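## Task

Take tube A (green cap, rack RK position B1), stand it upright on the centre of the balance pan, close the balance door and press PRINT. Then seat tube A fully down in bore B4 of the dry block DB, close the balance door again, and seat tube B (red cap, rack RK position B6) fully down in bore A4 of the magnet block MG. Every other tube must stay seated in its bore or well and must never be gripped. All stations must remain upright and flat on the bench mat. Finish with the gripper open and moved away.

## Robot and tools

Robot: one six-joint arm (big_yam) with a two-finger parallel gripper. The fingers point along the gripper's +z axis and close along its y axis. end_effector_position is the point between the finger pads, roughly 1 cm short of the fingertips.

Frame: the scene frame has its origin on the table top under the arm's base; +z is up, and looking along +x, +y is to the left. The base may sit slightly tilted. Reported hand position can be off, more so at long reach, and motions tend to finish a centimetre or more from the command, usually low. Very small commands (a few mm) may produce no motion.

Bench layout: rack RK is closest to the base. Behind it, left to right: balance BAL, mixer MX, dry block DB, magnet block MG, spectrophotometer SP. Nothing is fastened. On any station, row A is the row nearest its front and column 1 is at the left as seen from the front. The balance door is the upper glass pane; pushing it away from the robot opens it, pulling it toward the robot shuts it. PRINT is the white key on the slanted front face; a green lamp comes on if it is pressed while the door is shut. Loose objects can occasionally get a brief external shove.

Tools:
- execute_actions(actions): actions is a list of actions; each action is a list of up to 15 rows, one row per control step of 1/30 s. If fewer than 15 rows are given, the last row is repeated to fill 15 steps (0.5 s per action). A row is 8 numbers: x, y, z (absolute target for end_effector_position, metres, scene frame), qw, qx, qy, qz (absolute target orientation quaternion, w first, scene frame), opening (-1 closed to +1 fully open, 0.094 m). An action is rejected if its target lies more than 0.6 m from the gripper's current position along any gripper axis; if the first action fails this or any action is malformed, nothing in the call runs. An empty list just returns state and images. Repeat the desired quaternion in every row rather than copying a possibly drifted reported one.
- move(target, speed, blocking): target is one row of the same 8 numbers, an absolute pose plus opening. The gripper follows a straight path there; path time is 0.5 to 10 s (longer paths are cut off at 10 s). speed is the path's top speed in m/s, 0.002 to 0.5, default 0.25; rotation is capped at twice that in rad/s and takes the shorter way. The path ignores obstacles, the hand can lag, wander or overshoot the speed near full reach. The opening is applied at the start. The extra line move: reports the ending (done, off_target, moving, held, fault) and limits (paced = the sent pose was clipped; held = a check blocked some steps, after which the arm may jump faster), plus distance to target. blocking=false returns after 0.5 s while motion continues; until a result shows the move ended, further moves or execute_actions are refused, so use wait or stop.
- wait(seconds): 0 to 10; lets time pass holding the last command, returns early if a running move finishes.
- stop(): brakes a running move; needs stopping distance; fingers keep moving.
- zoom_image(camera, region): camera is cam_high, cam_low or cam_wrist (each 896x504); region is [x0, y0, x1, y1] in pixels from the top-left, at most 504 by 504.
- read_manual(section): only "licences"; no motion.
- finished_scene(scene): scene number 1 or 2; irreversible; reports success and gives the next task.

Controller behaviour: each control step the commanded pose is limited to 70 mm and 16 degrees from the measured pose, then tracked by damped inverse kinematics that favours position over orientation. A distant target therefore needs several actions; after an action the arm continues only to the last clipped pose. Hand target in a result shows the pose being pursued. A pose unreachable line means the clearance check (which counts any mount under the base as arm) altered or blocked the command.

Result lines: state gives end_effector_position and end_effector_quat_wxyz. Joint positions and Joint velocities list waist, shoulder, elbow, wrist pitch, wrist yaw, wrist roll (rad, rad/s) then finger-pad gap (m, m/s). Ranges: waist -2.880..2.880, shoulder 0.000..3.142, elbow 0.000..3.019, wrist pitch -1.693..1.571, wrist yaw -1.571..1.571, wrist roll -2.094..2.094; elbow cannot fully straighten. Joint torques follow the same order minus gripper; they carry offsets, friction and noise and are nonzero in free air. Runs of actions also list step readings; HELD marks steps partly held back. grip_measured is the measured opening on the command scale, possibly off by about 1 mm throughout a scene.

Gripping: the fingers go to the commanded opening. To hold a tube, command about 0.03 below grip_measured for a firm hold, less for a lighter one. Pad force tops out near 50 to 62 N and is weaker on very thin parts; first contact can spike.

Cautions: faster moves and targets set deeper past a contact hit and press harder, so approach slowly and aim just at the surface. A blocked arm keeps pushing until given a new command. Do not drop, slam or knock anything; anything leaving the table ends the scene. Seat placed tubes all the way down. Holding loads warms motors: MOTOR HOT appears at 85 °C and at 100 °C an OVER-TEMPERATURE FAULT drops the arm, so avoid long strained holds; any fault stop is harmful. Smooth, low-effort, quick motion is preferred.

Each tool is called after "Call:" in YAML: its name, and indented under it one key for each argument.

## Session

Call:
execute_actions:
  actions: []

Scene clock: 0.00 s.
end_effector_position=(+0.2376, +0.6608, +0.4002) grip_measured=+1.000 end_effector_quat_wxyz=(-0.426, +0.898, -0.061, +0.091)
Joint positions: [ 1.248  1.983  1.194  0.146  0.024 -1.839  0.094]
Joint velocities: [-0.005  0.005  0.002 -0.002  0.022 -0.037  0.   ]
Joint torques (N m, as the arm reports them, + toward a larger angle): no reading
Motor temperatures (°C, as the motors report them): [25 23 22 25 24 24]
Hand target: +0.241, +0.667, +0.402; -0.430, +0.896, -0.061, +0.093

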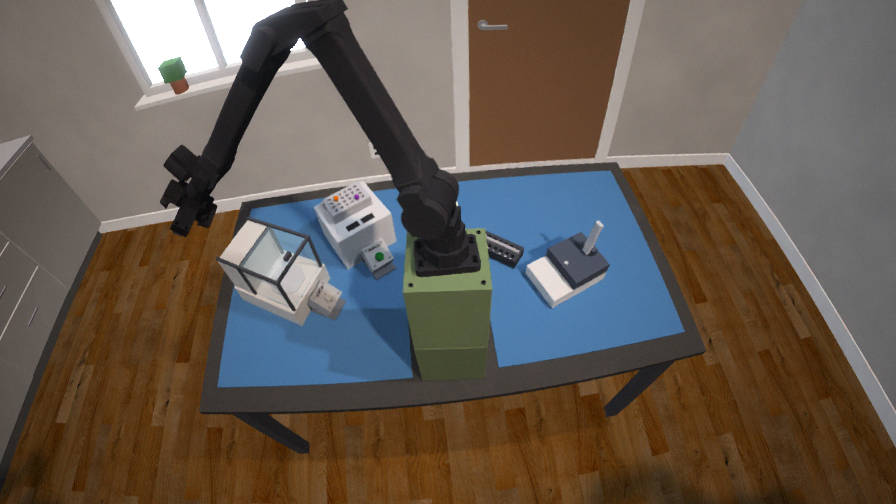

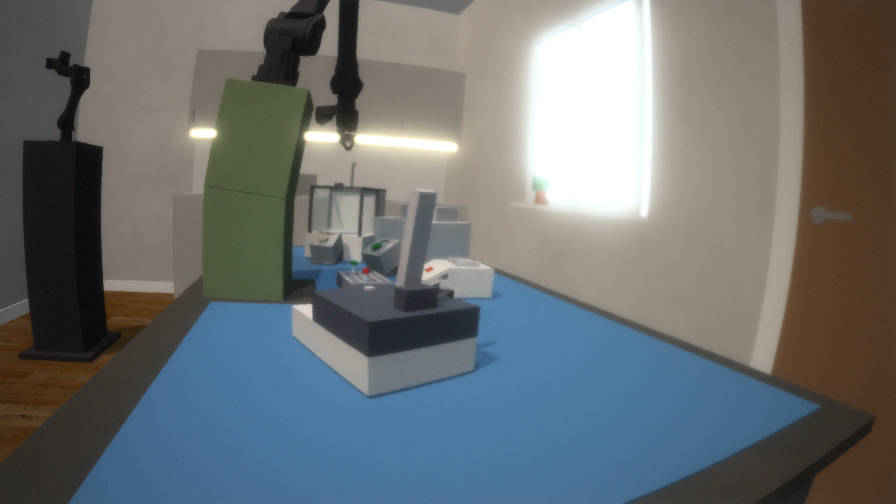

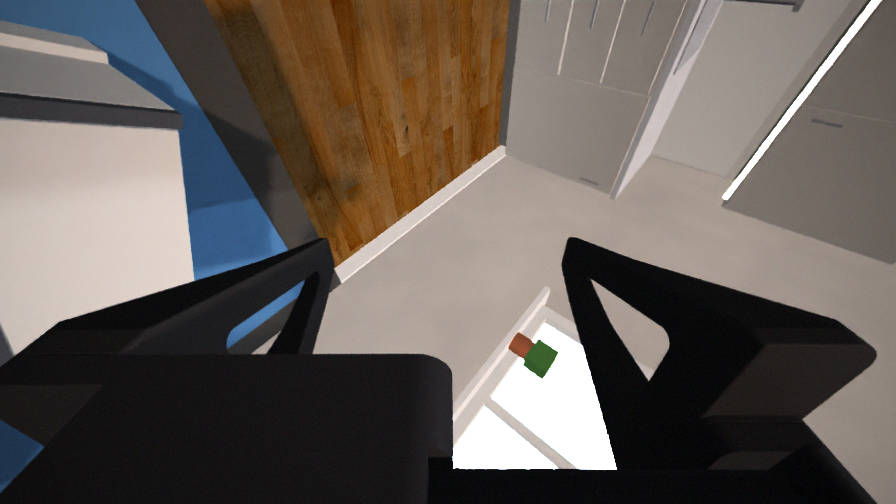

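Call:
move:
  target: [0.3,0.1,0.4,0,0,1,0,1]

Scene clock: 12.50 s.
end_effector_position=(+0.2931, +0.0967, +0.3892) grip_measured=+1.000 end_effector_quat_wxyz=(-0.005, -0.010, +1.000, -0.006)
Joint positions: [ 0.368  1.295  0.628 -0.813  0.059  0.334  0.094]
Joint velocities: [-0.005  0.015  0.007  0.017 -0.051  0.007  0.   ]
Joint torques (N m, as the arm reports them, + toward a larger angle): [-0.55 -8.62  8.9  -0.32 -0.12  0.08]
Motor temperatures (°C, as the motors report them): [25 24 23 25 24 24]
Hand target: +0.300, +0.098, +0.397; +0.002, -0.000, +1.000, -0.002
Off the commanded pose: 0.013 m, 1 deg.
move: off_target

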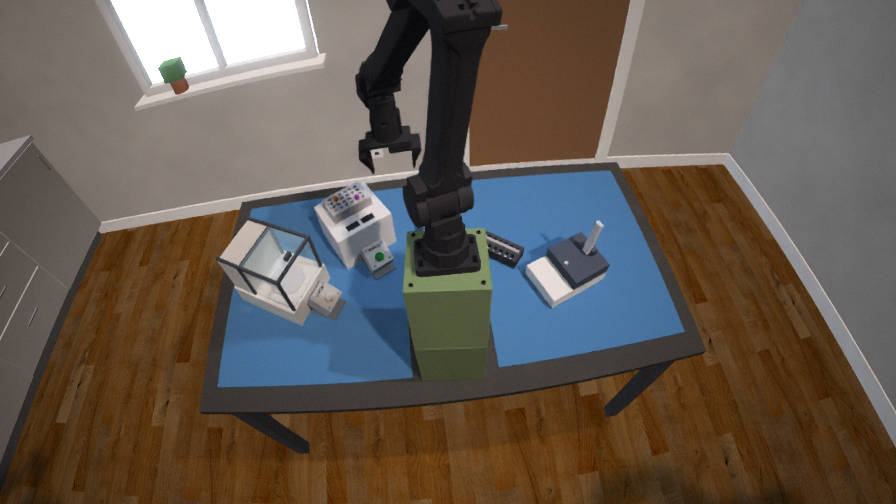

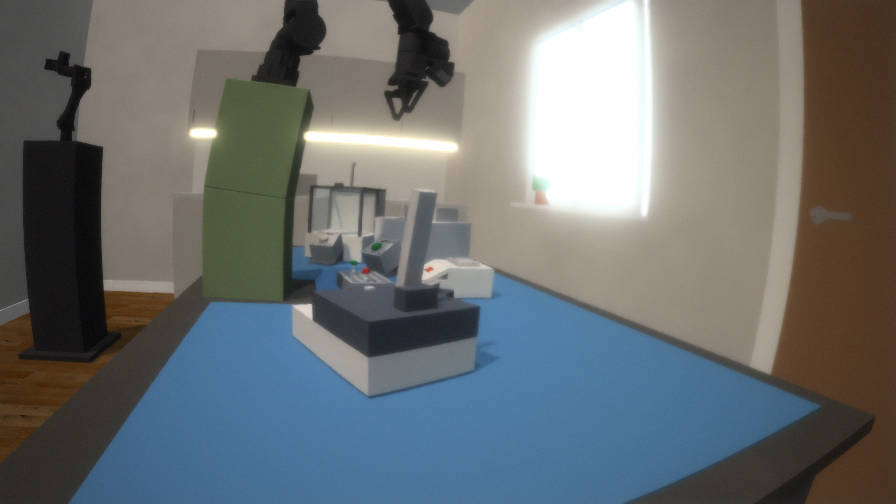

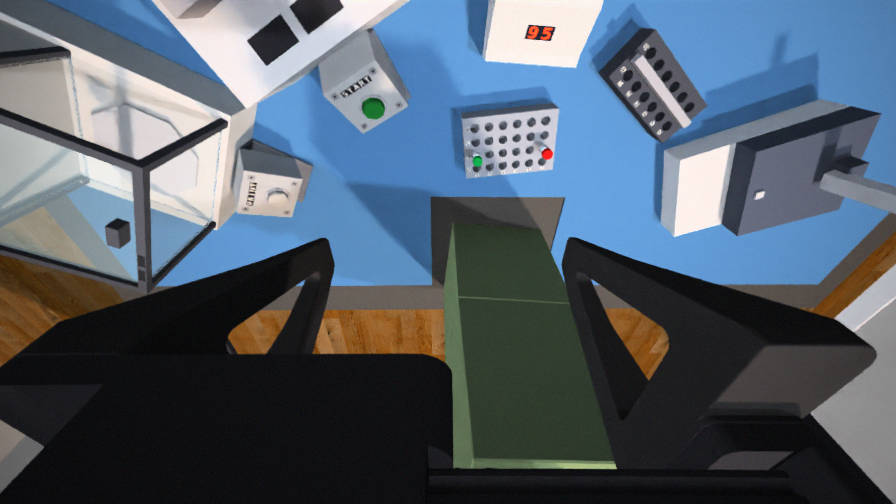

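Call:
move:
  target: [0.22,0.36,0.36,0,-0.5,0.866,0,1]

Call:
zoom_image:
  camera: "cam_high"
  region: [200,170,420,340]

Scene clock: 29.07 s.
end_effector_position=(+0.2126, +0.3498, +0.3624) grip_measured=+1.000 end_effector_quat_wxyz=(-0.006, -0.492, +0.871, +0.004)
Joint positions: [ 1.074  1.658  0.899 -0.77   0.094  0.031  0.094]
Joint velocities: [-0.005  0.005  0.002  0.012 -0.022 -0.007  0.   ]
Joint torques (N m, as the arm reports them, + toward a larger angle): [ 0.78 -9.96 10.3   0.15  0.11 -0.18]
Motor temperatures (°C, as the motors report them): [25 24 24 25 24 24]
Hand target: +0.219, +0.362, +0.361; -0.002, -0.500, +0.866, +0.004
Off the commanded pose: 0.013 m, 1 deg.
move: off_target

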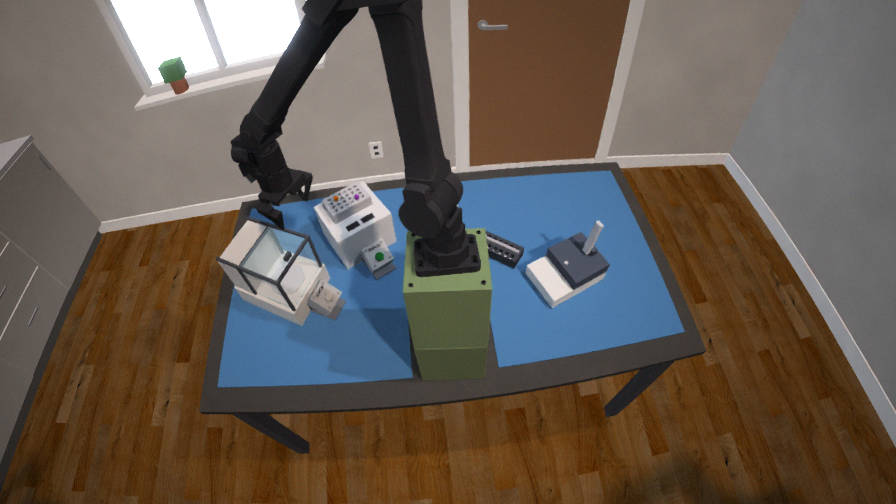

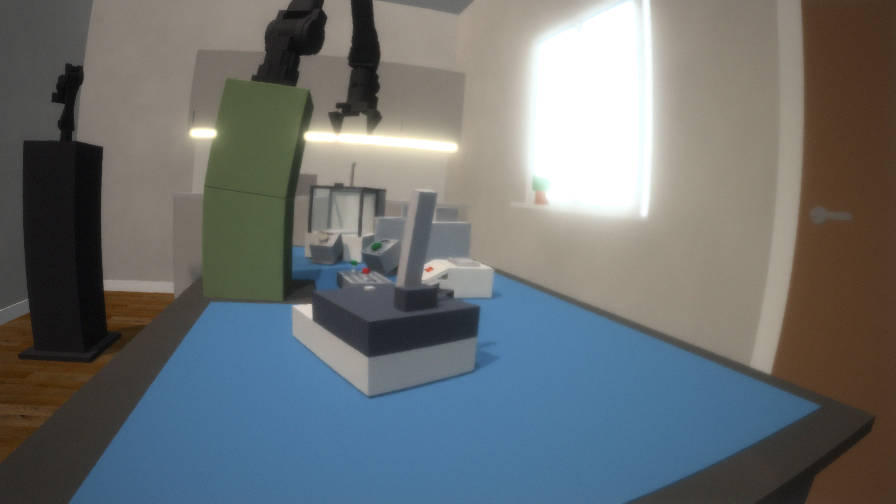

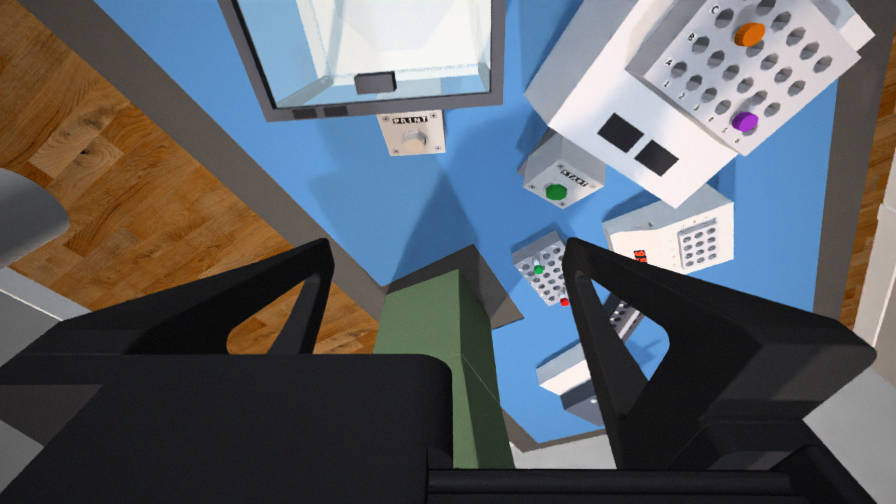

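Region (200, 170, 420, 340) of cam_high's 896x504 image, scaled by 2.291, with more detail than that image has; it fills the top 389 rows of this view, and the rest is white.

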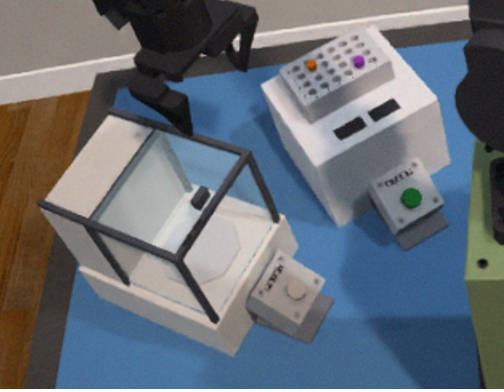

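Call:
move:
  target: [0.2,0.413,0.28,0,0.225,0.974,0,-0.3]

Scene clock: 47.97 s.
end_effector_position=(+0.1982, +0.3995, +0.2865) grip_measured=-0.298 end_effector_quat_wxyz=(-0.004, +0.221, +0.975, -0.005)
Joint positions: [ 1.141  1.908  0.987 -0.621  0.105  1.573  0.033]
Joint velocities: [ 0.005 -0.015 -0.007  0.007 -0.081  0.022  0.001]
Joint torques (N m, as the arm reports them, + toward a larger angle): [  1.53 -11.86   8.78   0.41   0.19   0.08]
Motor temperatures (°C, as the motors report them): [25 24 25 25 24 24]
Hand target: +0.200, +0.413, +0.280; -0.001, +0.225, +0.974, +0.000
Off the commanded pose: 0.015 m, 1 deg.
move: off_target

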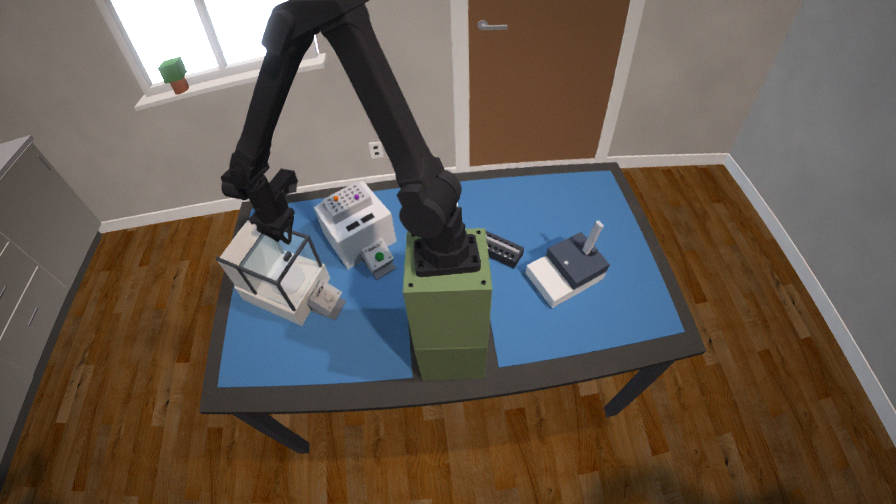

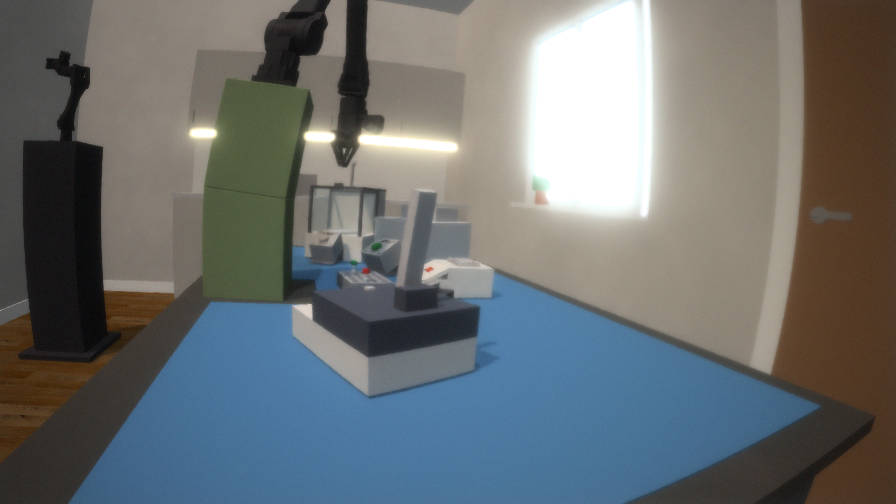

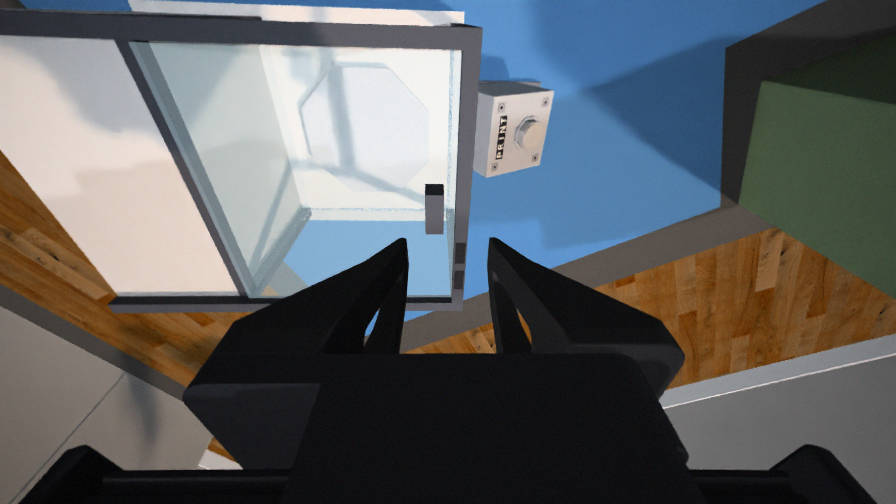

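Call:
move:
  target: [0.194,0.423,0.245,0,0.225,0.974,0,-0.3]
  speed: 0.08

Call:
zoom_image:
  camera: "cam_low"
  region: [290,130,410,270]

Scene clock: 56.43 s.
end_effector_position=(+0.1922, +0.4105, +0.2509) grip_measured=-0.298 end_effector_quat_wxyz=(-0.003, +0.221, +0.975, -0.006)
Joint positions: [ 1.155  2.007  1.014 -0.554  0.106  1.588  0.033]
Joint velocities: [-0.005 -0.015  0.002 -0.007 -0.037  0.007  0.001]
Joint torques (N m, as the arm reports them, + toward a larger angle): [  1.47 -12.65   7.83   0.48   0.2    0.1 ]
Motor temperatures (°C, as the motors report them): [25 24 25 25 24 24]
Hand target: +0.194, +0.423, +0.245; -0.000, +0.225, +0.974, -0.000
Off the commanded pose: 0.014 m, 1 deg.
move: off_target

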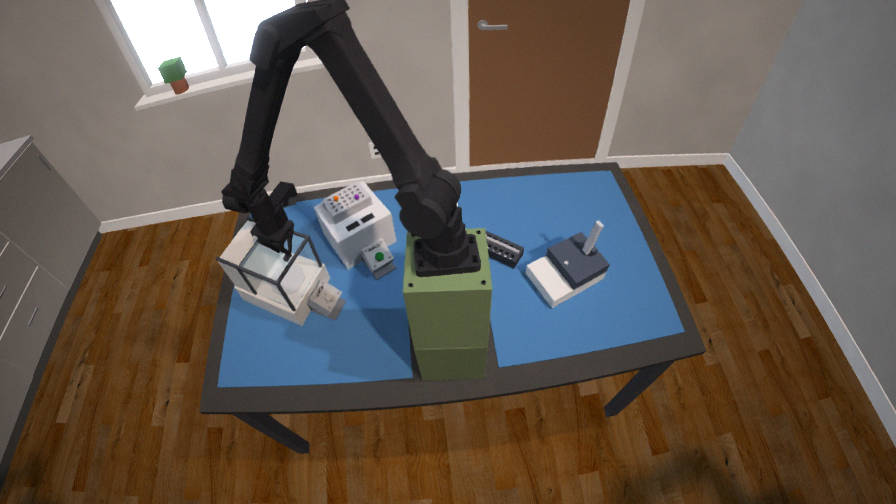

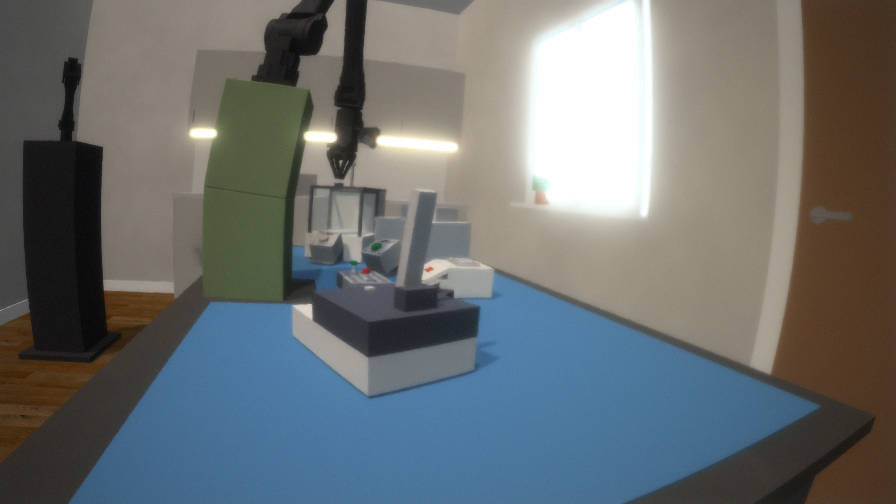

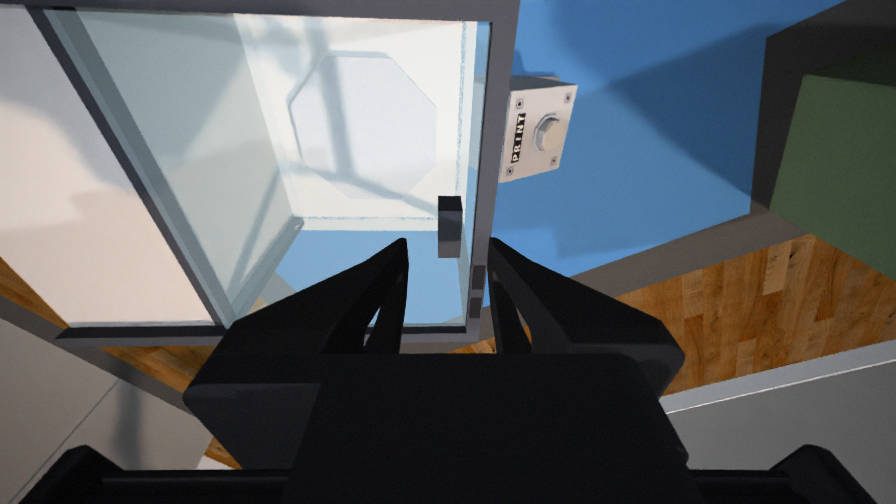

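Region (290, 130, 410, 270) of cam_low's 896x504 image, scaled by 3.600, with more detail than that image has; it fills the left 432 columns of this view, and the rest is white.

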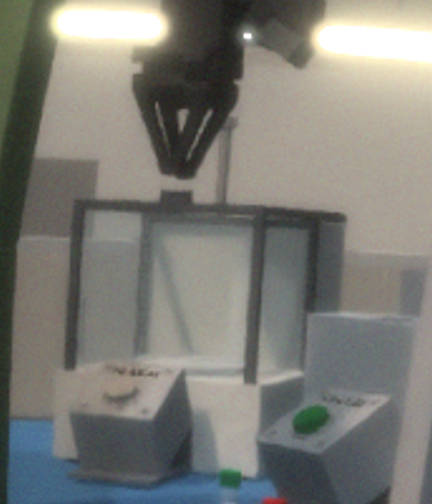

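Call:
move:
  target: [0.194,0.423,0.230,0,0.225,0.974,0,-0.5]
  speed: 0.03

Call:
move:
  target: [0.216,0.468,0.230,0,0.225,0.974,0,-0.5]
  speed: 0.04

Call:
zoom_image:
  camera: "cam_low"
  region: [290,130,410,270]

Scene clock: 63.63 s.
end_effector_position=(+0.1910, +0.4111, +0.2380) grip_measured=-0.498 end_effector_quat_wxyz=(-0.003, +0.221, +0.975, -0.005)
Joint positions: [ 1.155  2.037  1.015 -0.521  0.106  1.588  0.024]
Joint velocities: [-0.015 -0.005  0.017 -0.012  0.007  0.007 -0.   ]
Joint torques (N m, as the arm reports them, + toward a larger angle): [  1.32 -12.23   7.63   0.52   0.19   0.06]
Motor temperatures (°C, as the motors report them): [25 25 25 25 24 24]
Hand target: +0.194, +0.423, +0.230; -0.000, +0.225, +0.974, +0.000
Off the commanded pose: 0.015 m, 1 deg.
move: off_target

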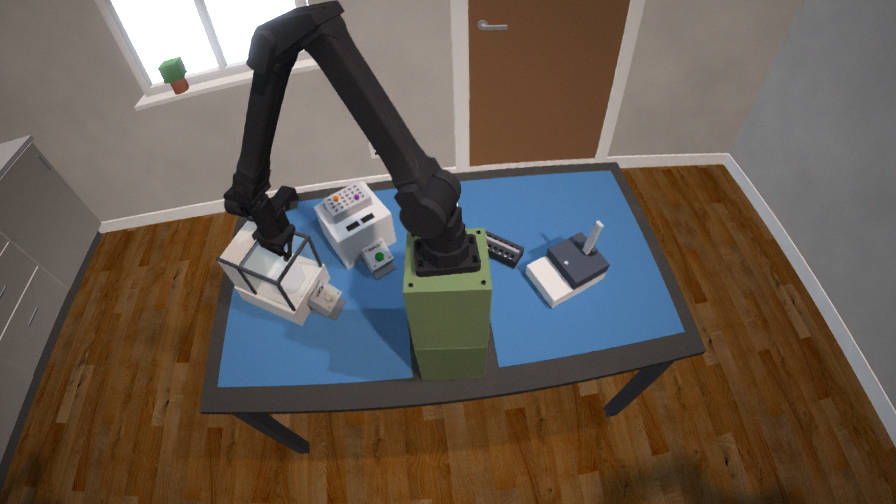

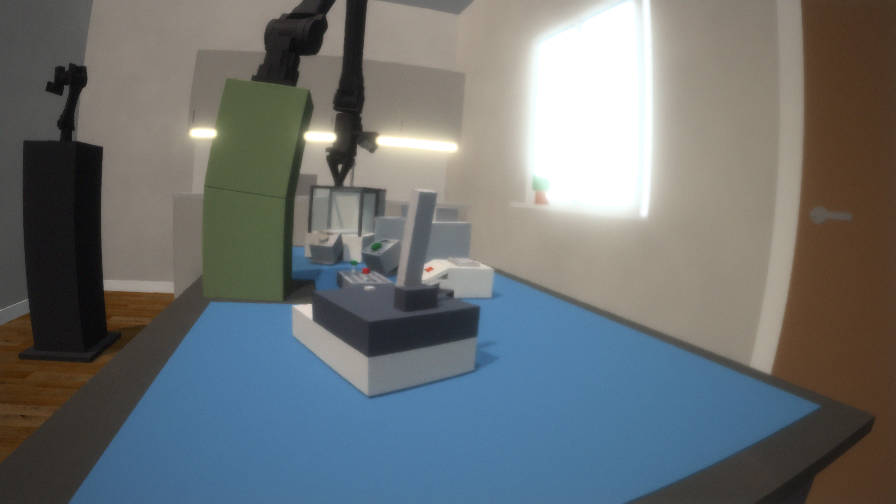

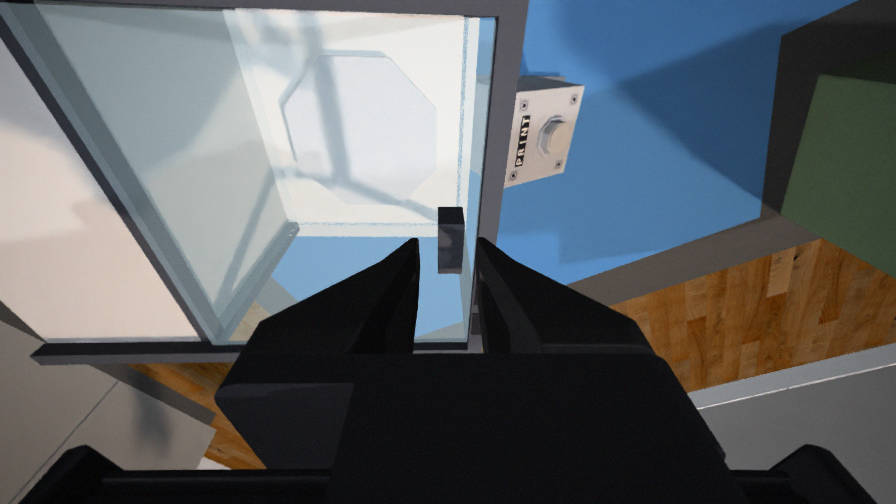

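Scene clock: 65.47 s.
end_effector_position=(+0.2155, +0.4636, +0.2421) grip_measured=-0.498 end_effector_quat_wxyz=(+0.000, +0.223, +0.975, +0.009)
Joint positions: [ 1.155  2.101  1.179 -0.591  0.106  1.588  0.024]
Joint velocities: [-0.015  0.005 -0.007 -0.032 -0.066  0.022 -0.   ]
Joint torques (N m, as the arm reports them, + toward a larger angle): [  1.31 -13.51   8.65  -0.32   0.19   0.03]
Motor temperatures (°C, as the motors report them): [25 25 25 25 24 24]
Hand target: +0.216, +0.468, +0.231; +0.000, +0.225, +0.974, +0.000
Off the commanded pose: 0.013 m, 1 deg.
move: off_target

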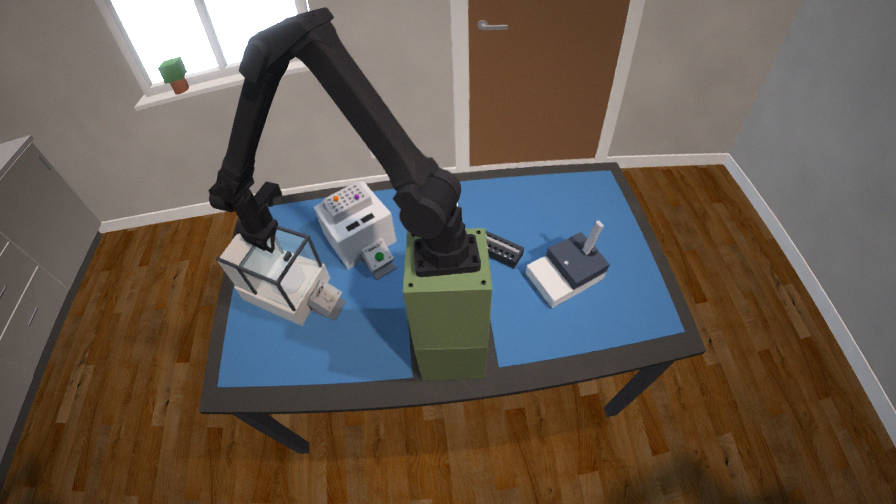

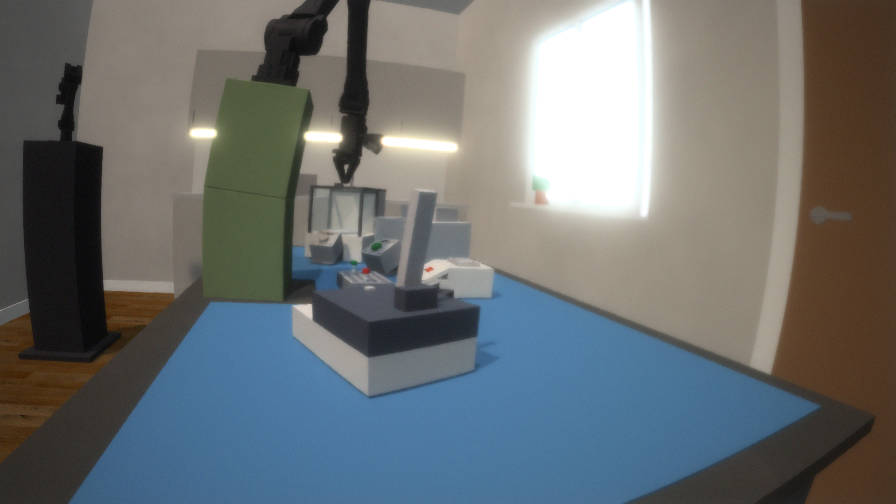

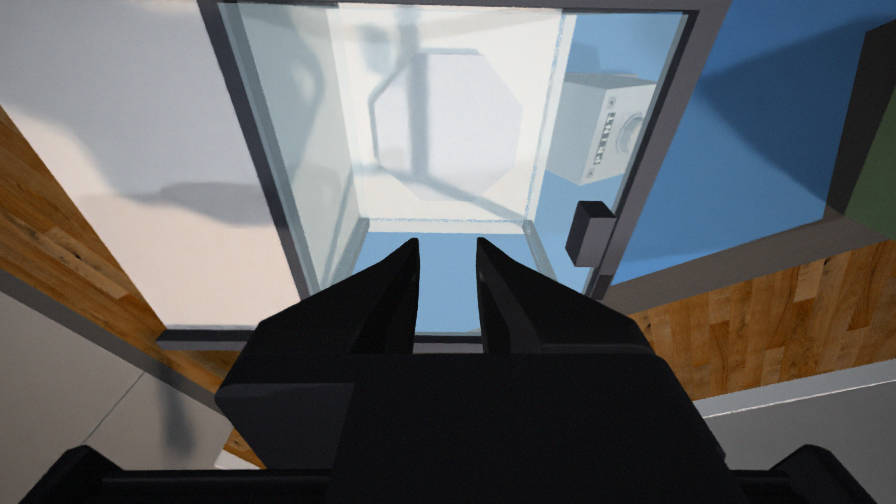

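Region (290, 130, 410, 270) of cam_low's 896x504 image, scaled by 3.600, with more detail than that image has; it fills the left 432 columns of this view, and the rest is white.

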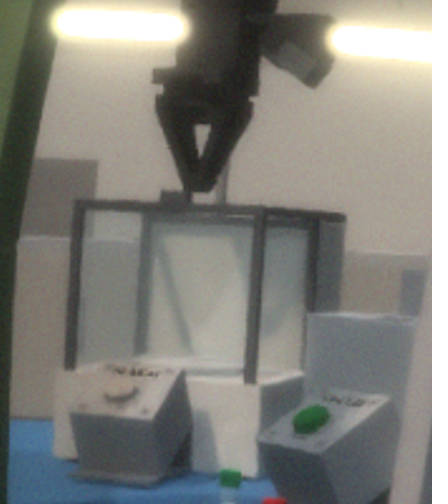

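Call:
move:
  target: [0.192,0.416,0.255,0,0.225,0.974,0,-0.4]
  speed: 0.08

Call:
move:
  target: [0.194,0.423,0.221,0,0.225,0.974,0,-0.4]
  speed: 0.03

Call:
zoom_image:
  camera: "cam_low"
  region: [290,130,410,270]

Scene clock: 72.20 s.
end_effector_position=(+0.1925, +0.4117, +0.2484) grip_measured=-0.402 end_effector_quat_wxyz=(-0.004, +0.221, +0.975, -0.011)
Joint positions: [ 1.155  2.018  1.026 -0.562  0.106  1.589  0.028]
Joint velocities: [ 0.005 -0.015  0.002  0.027 -0.007  0.007  0.001]
Joint torques (N m, as the arm reports them, + toward a larger angle): [  1.57 -15.82   4.61   0.39   0.18   0.09]
Motor temperatures (°C, as the motors report them): [25 25 25 25 24 24]
Hand target: +0.192, +0.416, +0.254; -0.000, +0.225, +0.974, -0.000
Off the commanded pose: 0.008 m, 1 deg.
move: done

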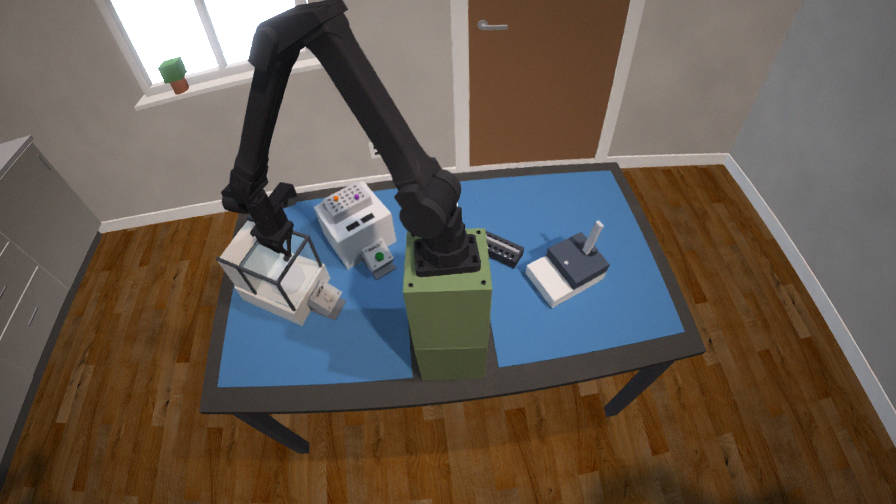

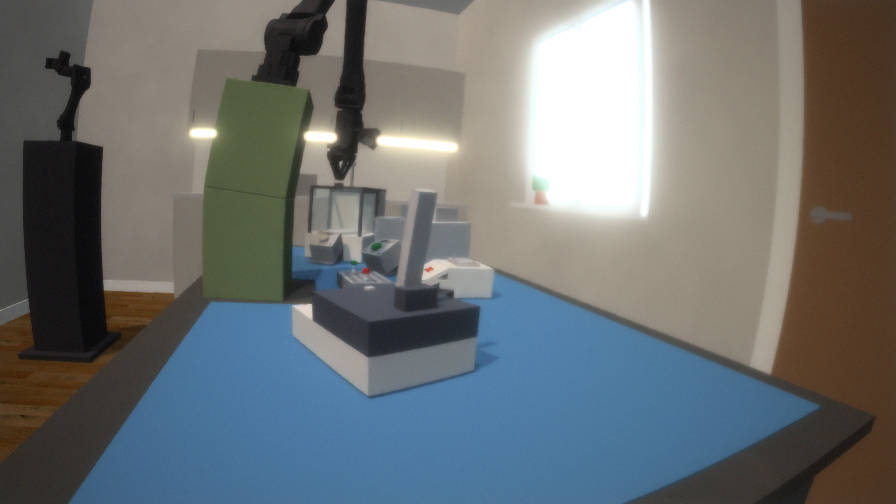

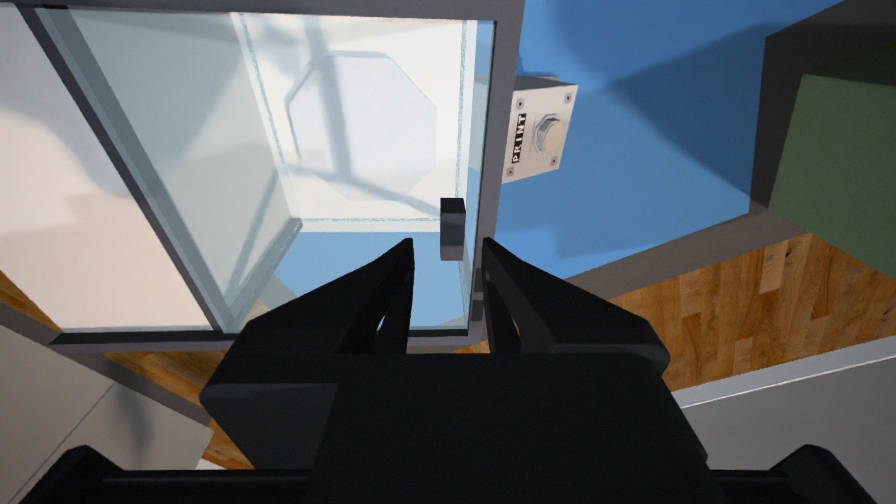

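Scene clock: 73.47 s.
end_effector_position=(+0.1922, +0.4158, +0.2309) grip_measured=-0.402 end_effector_quat_wxyz=(-0.002, +0.222, +0.975, -0.001)
Joint positions: [ 1.155  2.058  1.026 -0.502  0.106  1.589  0.028]
Joint velocities: [-0.005 -0.005  0.012  0.007  0.007 -0.051  0.   ]
Joint torques (N m, as the arm reports them, + toward a larger angle): [  1.25 -12.75   7.18   0.45   0.19   0.03]
Motor temperatures (°C, as the motors report them): [25 25 25 25 24 24]
Hand target: +0.194, +0.423, +0.221; +0.000, +0.225, +0.974, +0.000
Off the commanded pose: 0.012 m, 0 deg.
move: off_target

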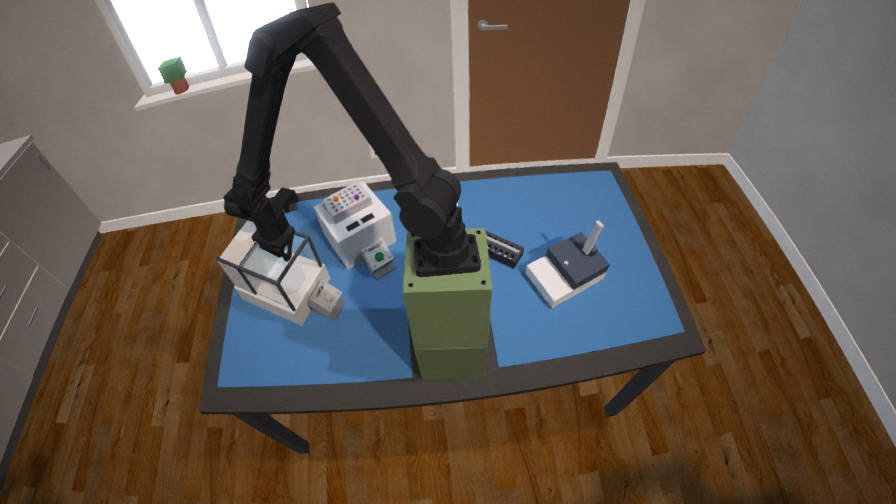

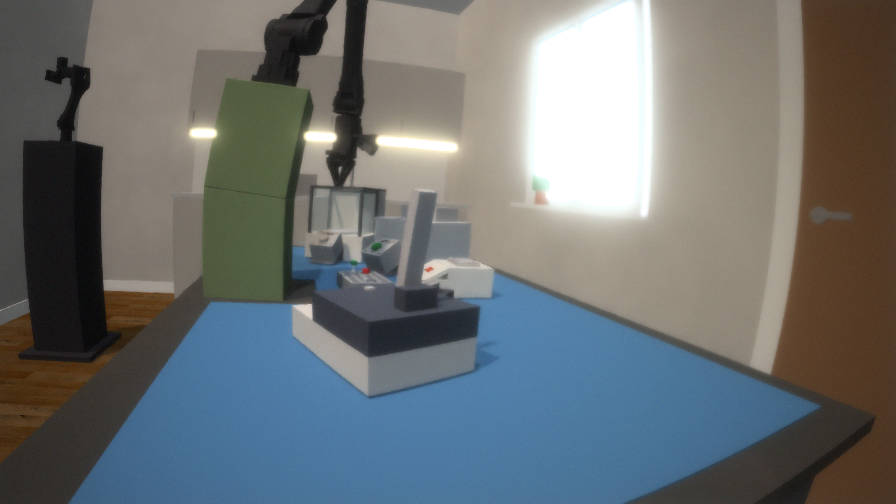

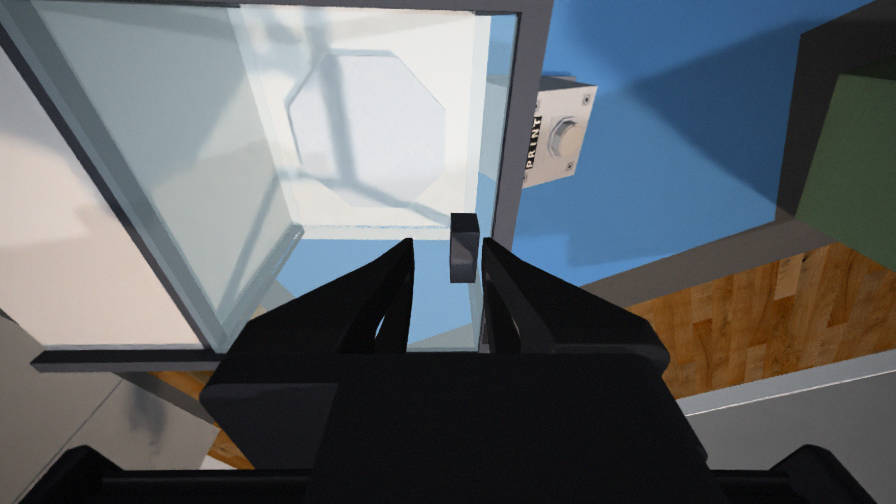

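Region (290, 130, 410, 270) of cam_low's 896x504 image, scaled by 3.600, with more detail than that image has; it fills the left 432 columns of this view, and the rest is white.

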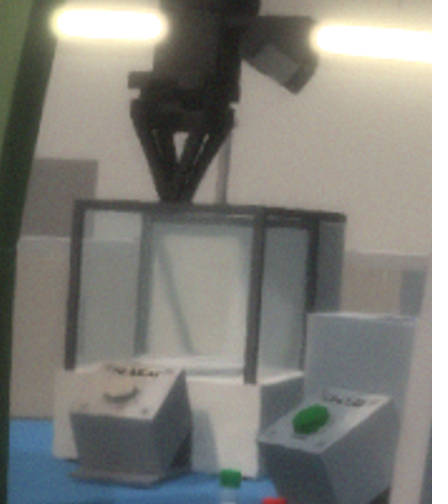

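Call:
execute_actions:
  actions:
    - [[0.194,0.423,0.218,0,0.225,0.974,0,-0.4],[0.195,0.425,0.218,0,0.225,0.974,0,-0.4],[0.196,0.427,0.218,0,0.225,0.974,0,-0.4],[0.197,0.429,0.217,0,0.225,0.974,0,-0.4],[0.198,0.431,0.217,0,0.225,0.974,0,-0.4],[0.199,0.433,0.217,0,0.225,0.974,0,-0.4],[0.200,0.435,0.217,0,0.225,0.974,0,-0.4],[0.201,0.437,0.217,0,0.225,0.974,0,-0.4],[0.202,0.439,0.217,0,0.225,0.974,0,-0.4],[0.203,0.441,0.217,0,0.225,0.974,0,-0.4],[0.204,0.443,0.217,0,0.225,0.974,0,-0.4],[0.205,0.445,0.217,0,0.225,0.974,0,-0.4],[0.206,0.447,0.217,0,0.225,0.974,0,-0.4],[0.207,0.449,0.217,0,0.225,0.974,0,-0.4],[0.208,0.451,0.217,0,0.225,0.974,0,-0.4]]
    - [[0.209,0.453,0.217,0,0.225,0.974,0,-0.4],[0.210,0.455,0.217,0,0.225,0.974,0,-0.4],[0.211,0.457,0.217,0,0.225,0.974,0,-0.4],[0.212,0.459,0.217,0,0.225,0.974,0,-0.4],[0.213,0.461,0.217,0,0.225,0.974,0,-0.4],[0.214,0.463,0.217,0,0.225,0.974,0,-0.4],[0.215,0.465,0.217,0,0.225,0.974,0,-0.4],[0.216,0.467,0.217,0,0.225,0.974,0,-0.4]]

Scene clock: 91.50 s.
end_effector_position=(+0.2100, +0.4525, +0.2277) grip_measured=-0.401 end_effector_quat_wxyz=(+0.001, +0.222, +0.975, -0.005)
Joint positions: [ 1.155  2.125  1.163 -0.579  0.114  1.589  0.028]
Joint velocities: [-0.015 -0.015 -0.017 -0.002  0.007 -0.022 -0.001]
Joint torques (N m, as the arm reports them, + toward a larger angle): [  1.03 -13.41   9.56   0.19  -0.05  -0.01]
Motor temperatures (°C, as the motors report them): [25 25 25 25 24 24]
Hand target: +0.216, +0.466, +0.218; +0.000, +0.225, +0.974, +0.000
Off the commanded pose: 0.019 m, 1 deg.
Step readings (end_effector_position; steps 1 to 15: 1st action; 16 to 30: 2nd action):
0: (+0.1922, +0.4158, +0.2309)
1: (+0.1924, +0.4161, +0.2309)
2: (+0.1924, +0.4163, +0.2307)
4: (+0.1930, +0.4178, +0.2298)
8: (+0.1934, +0.4195, +0.2265)
15: (+0.1991, +0.4308, +0.2272)
16: (+0.2001, +0.4329, +0.2271)
17: (+0.2013, +0.4352, +0.2272)
19: (+0.2034, +0.4394, +0.2274)
23: (+0.2074, +0.4472, +0.2277)
30: end_effector_position above

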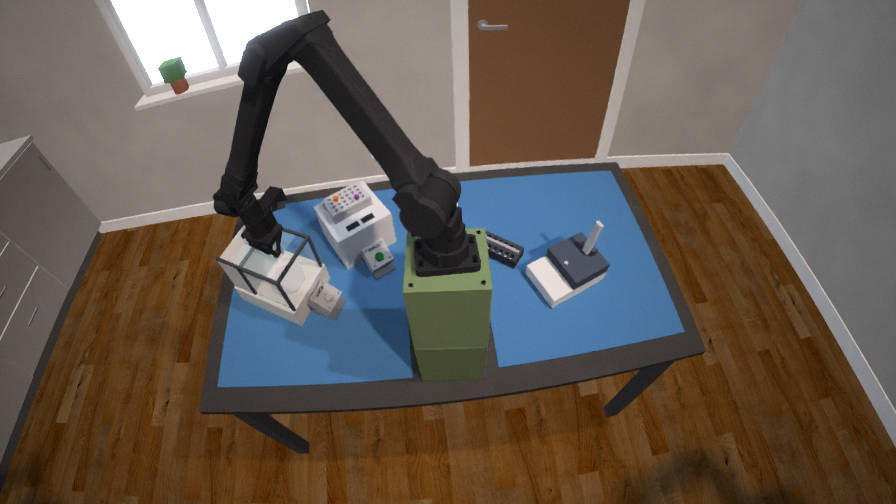

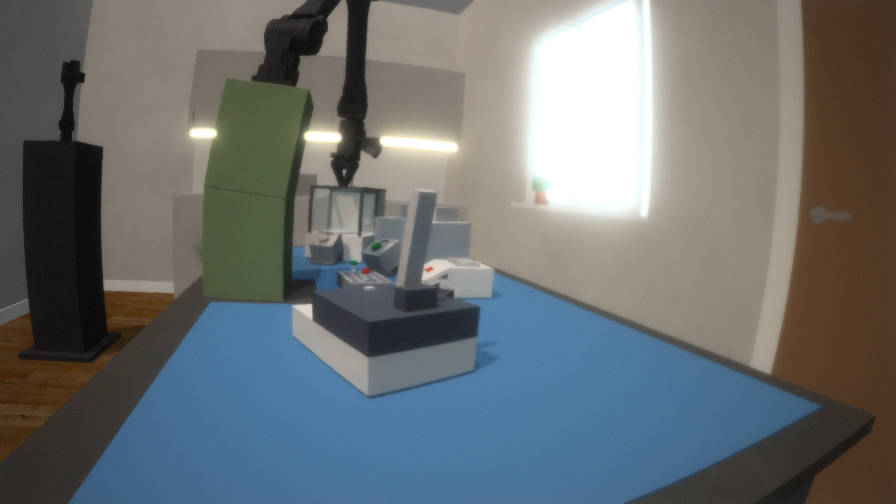

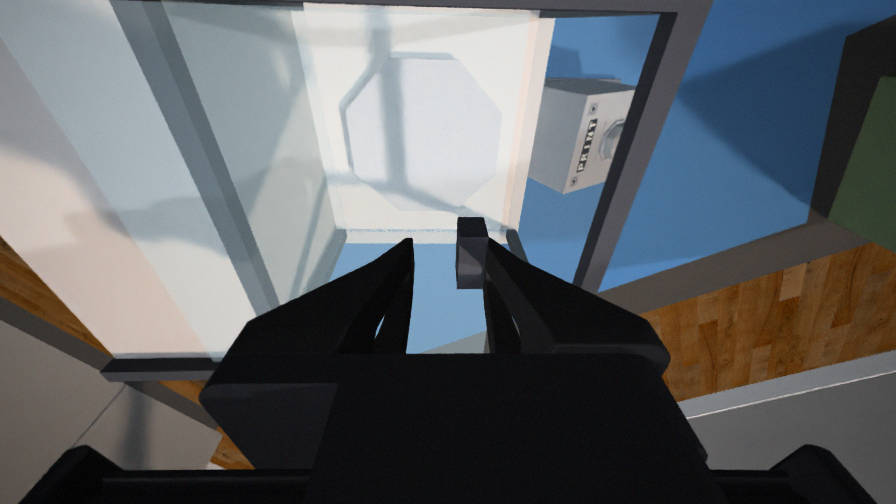

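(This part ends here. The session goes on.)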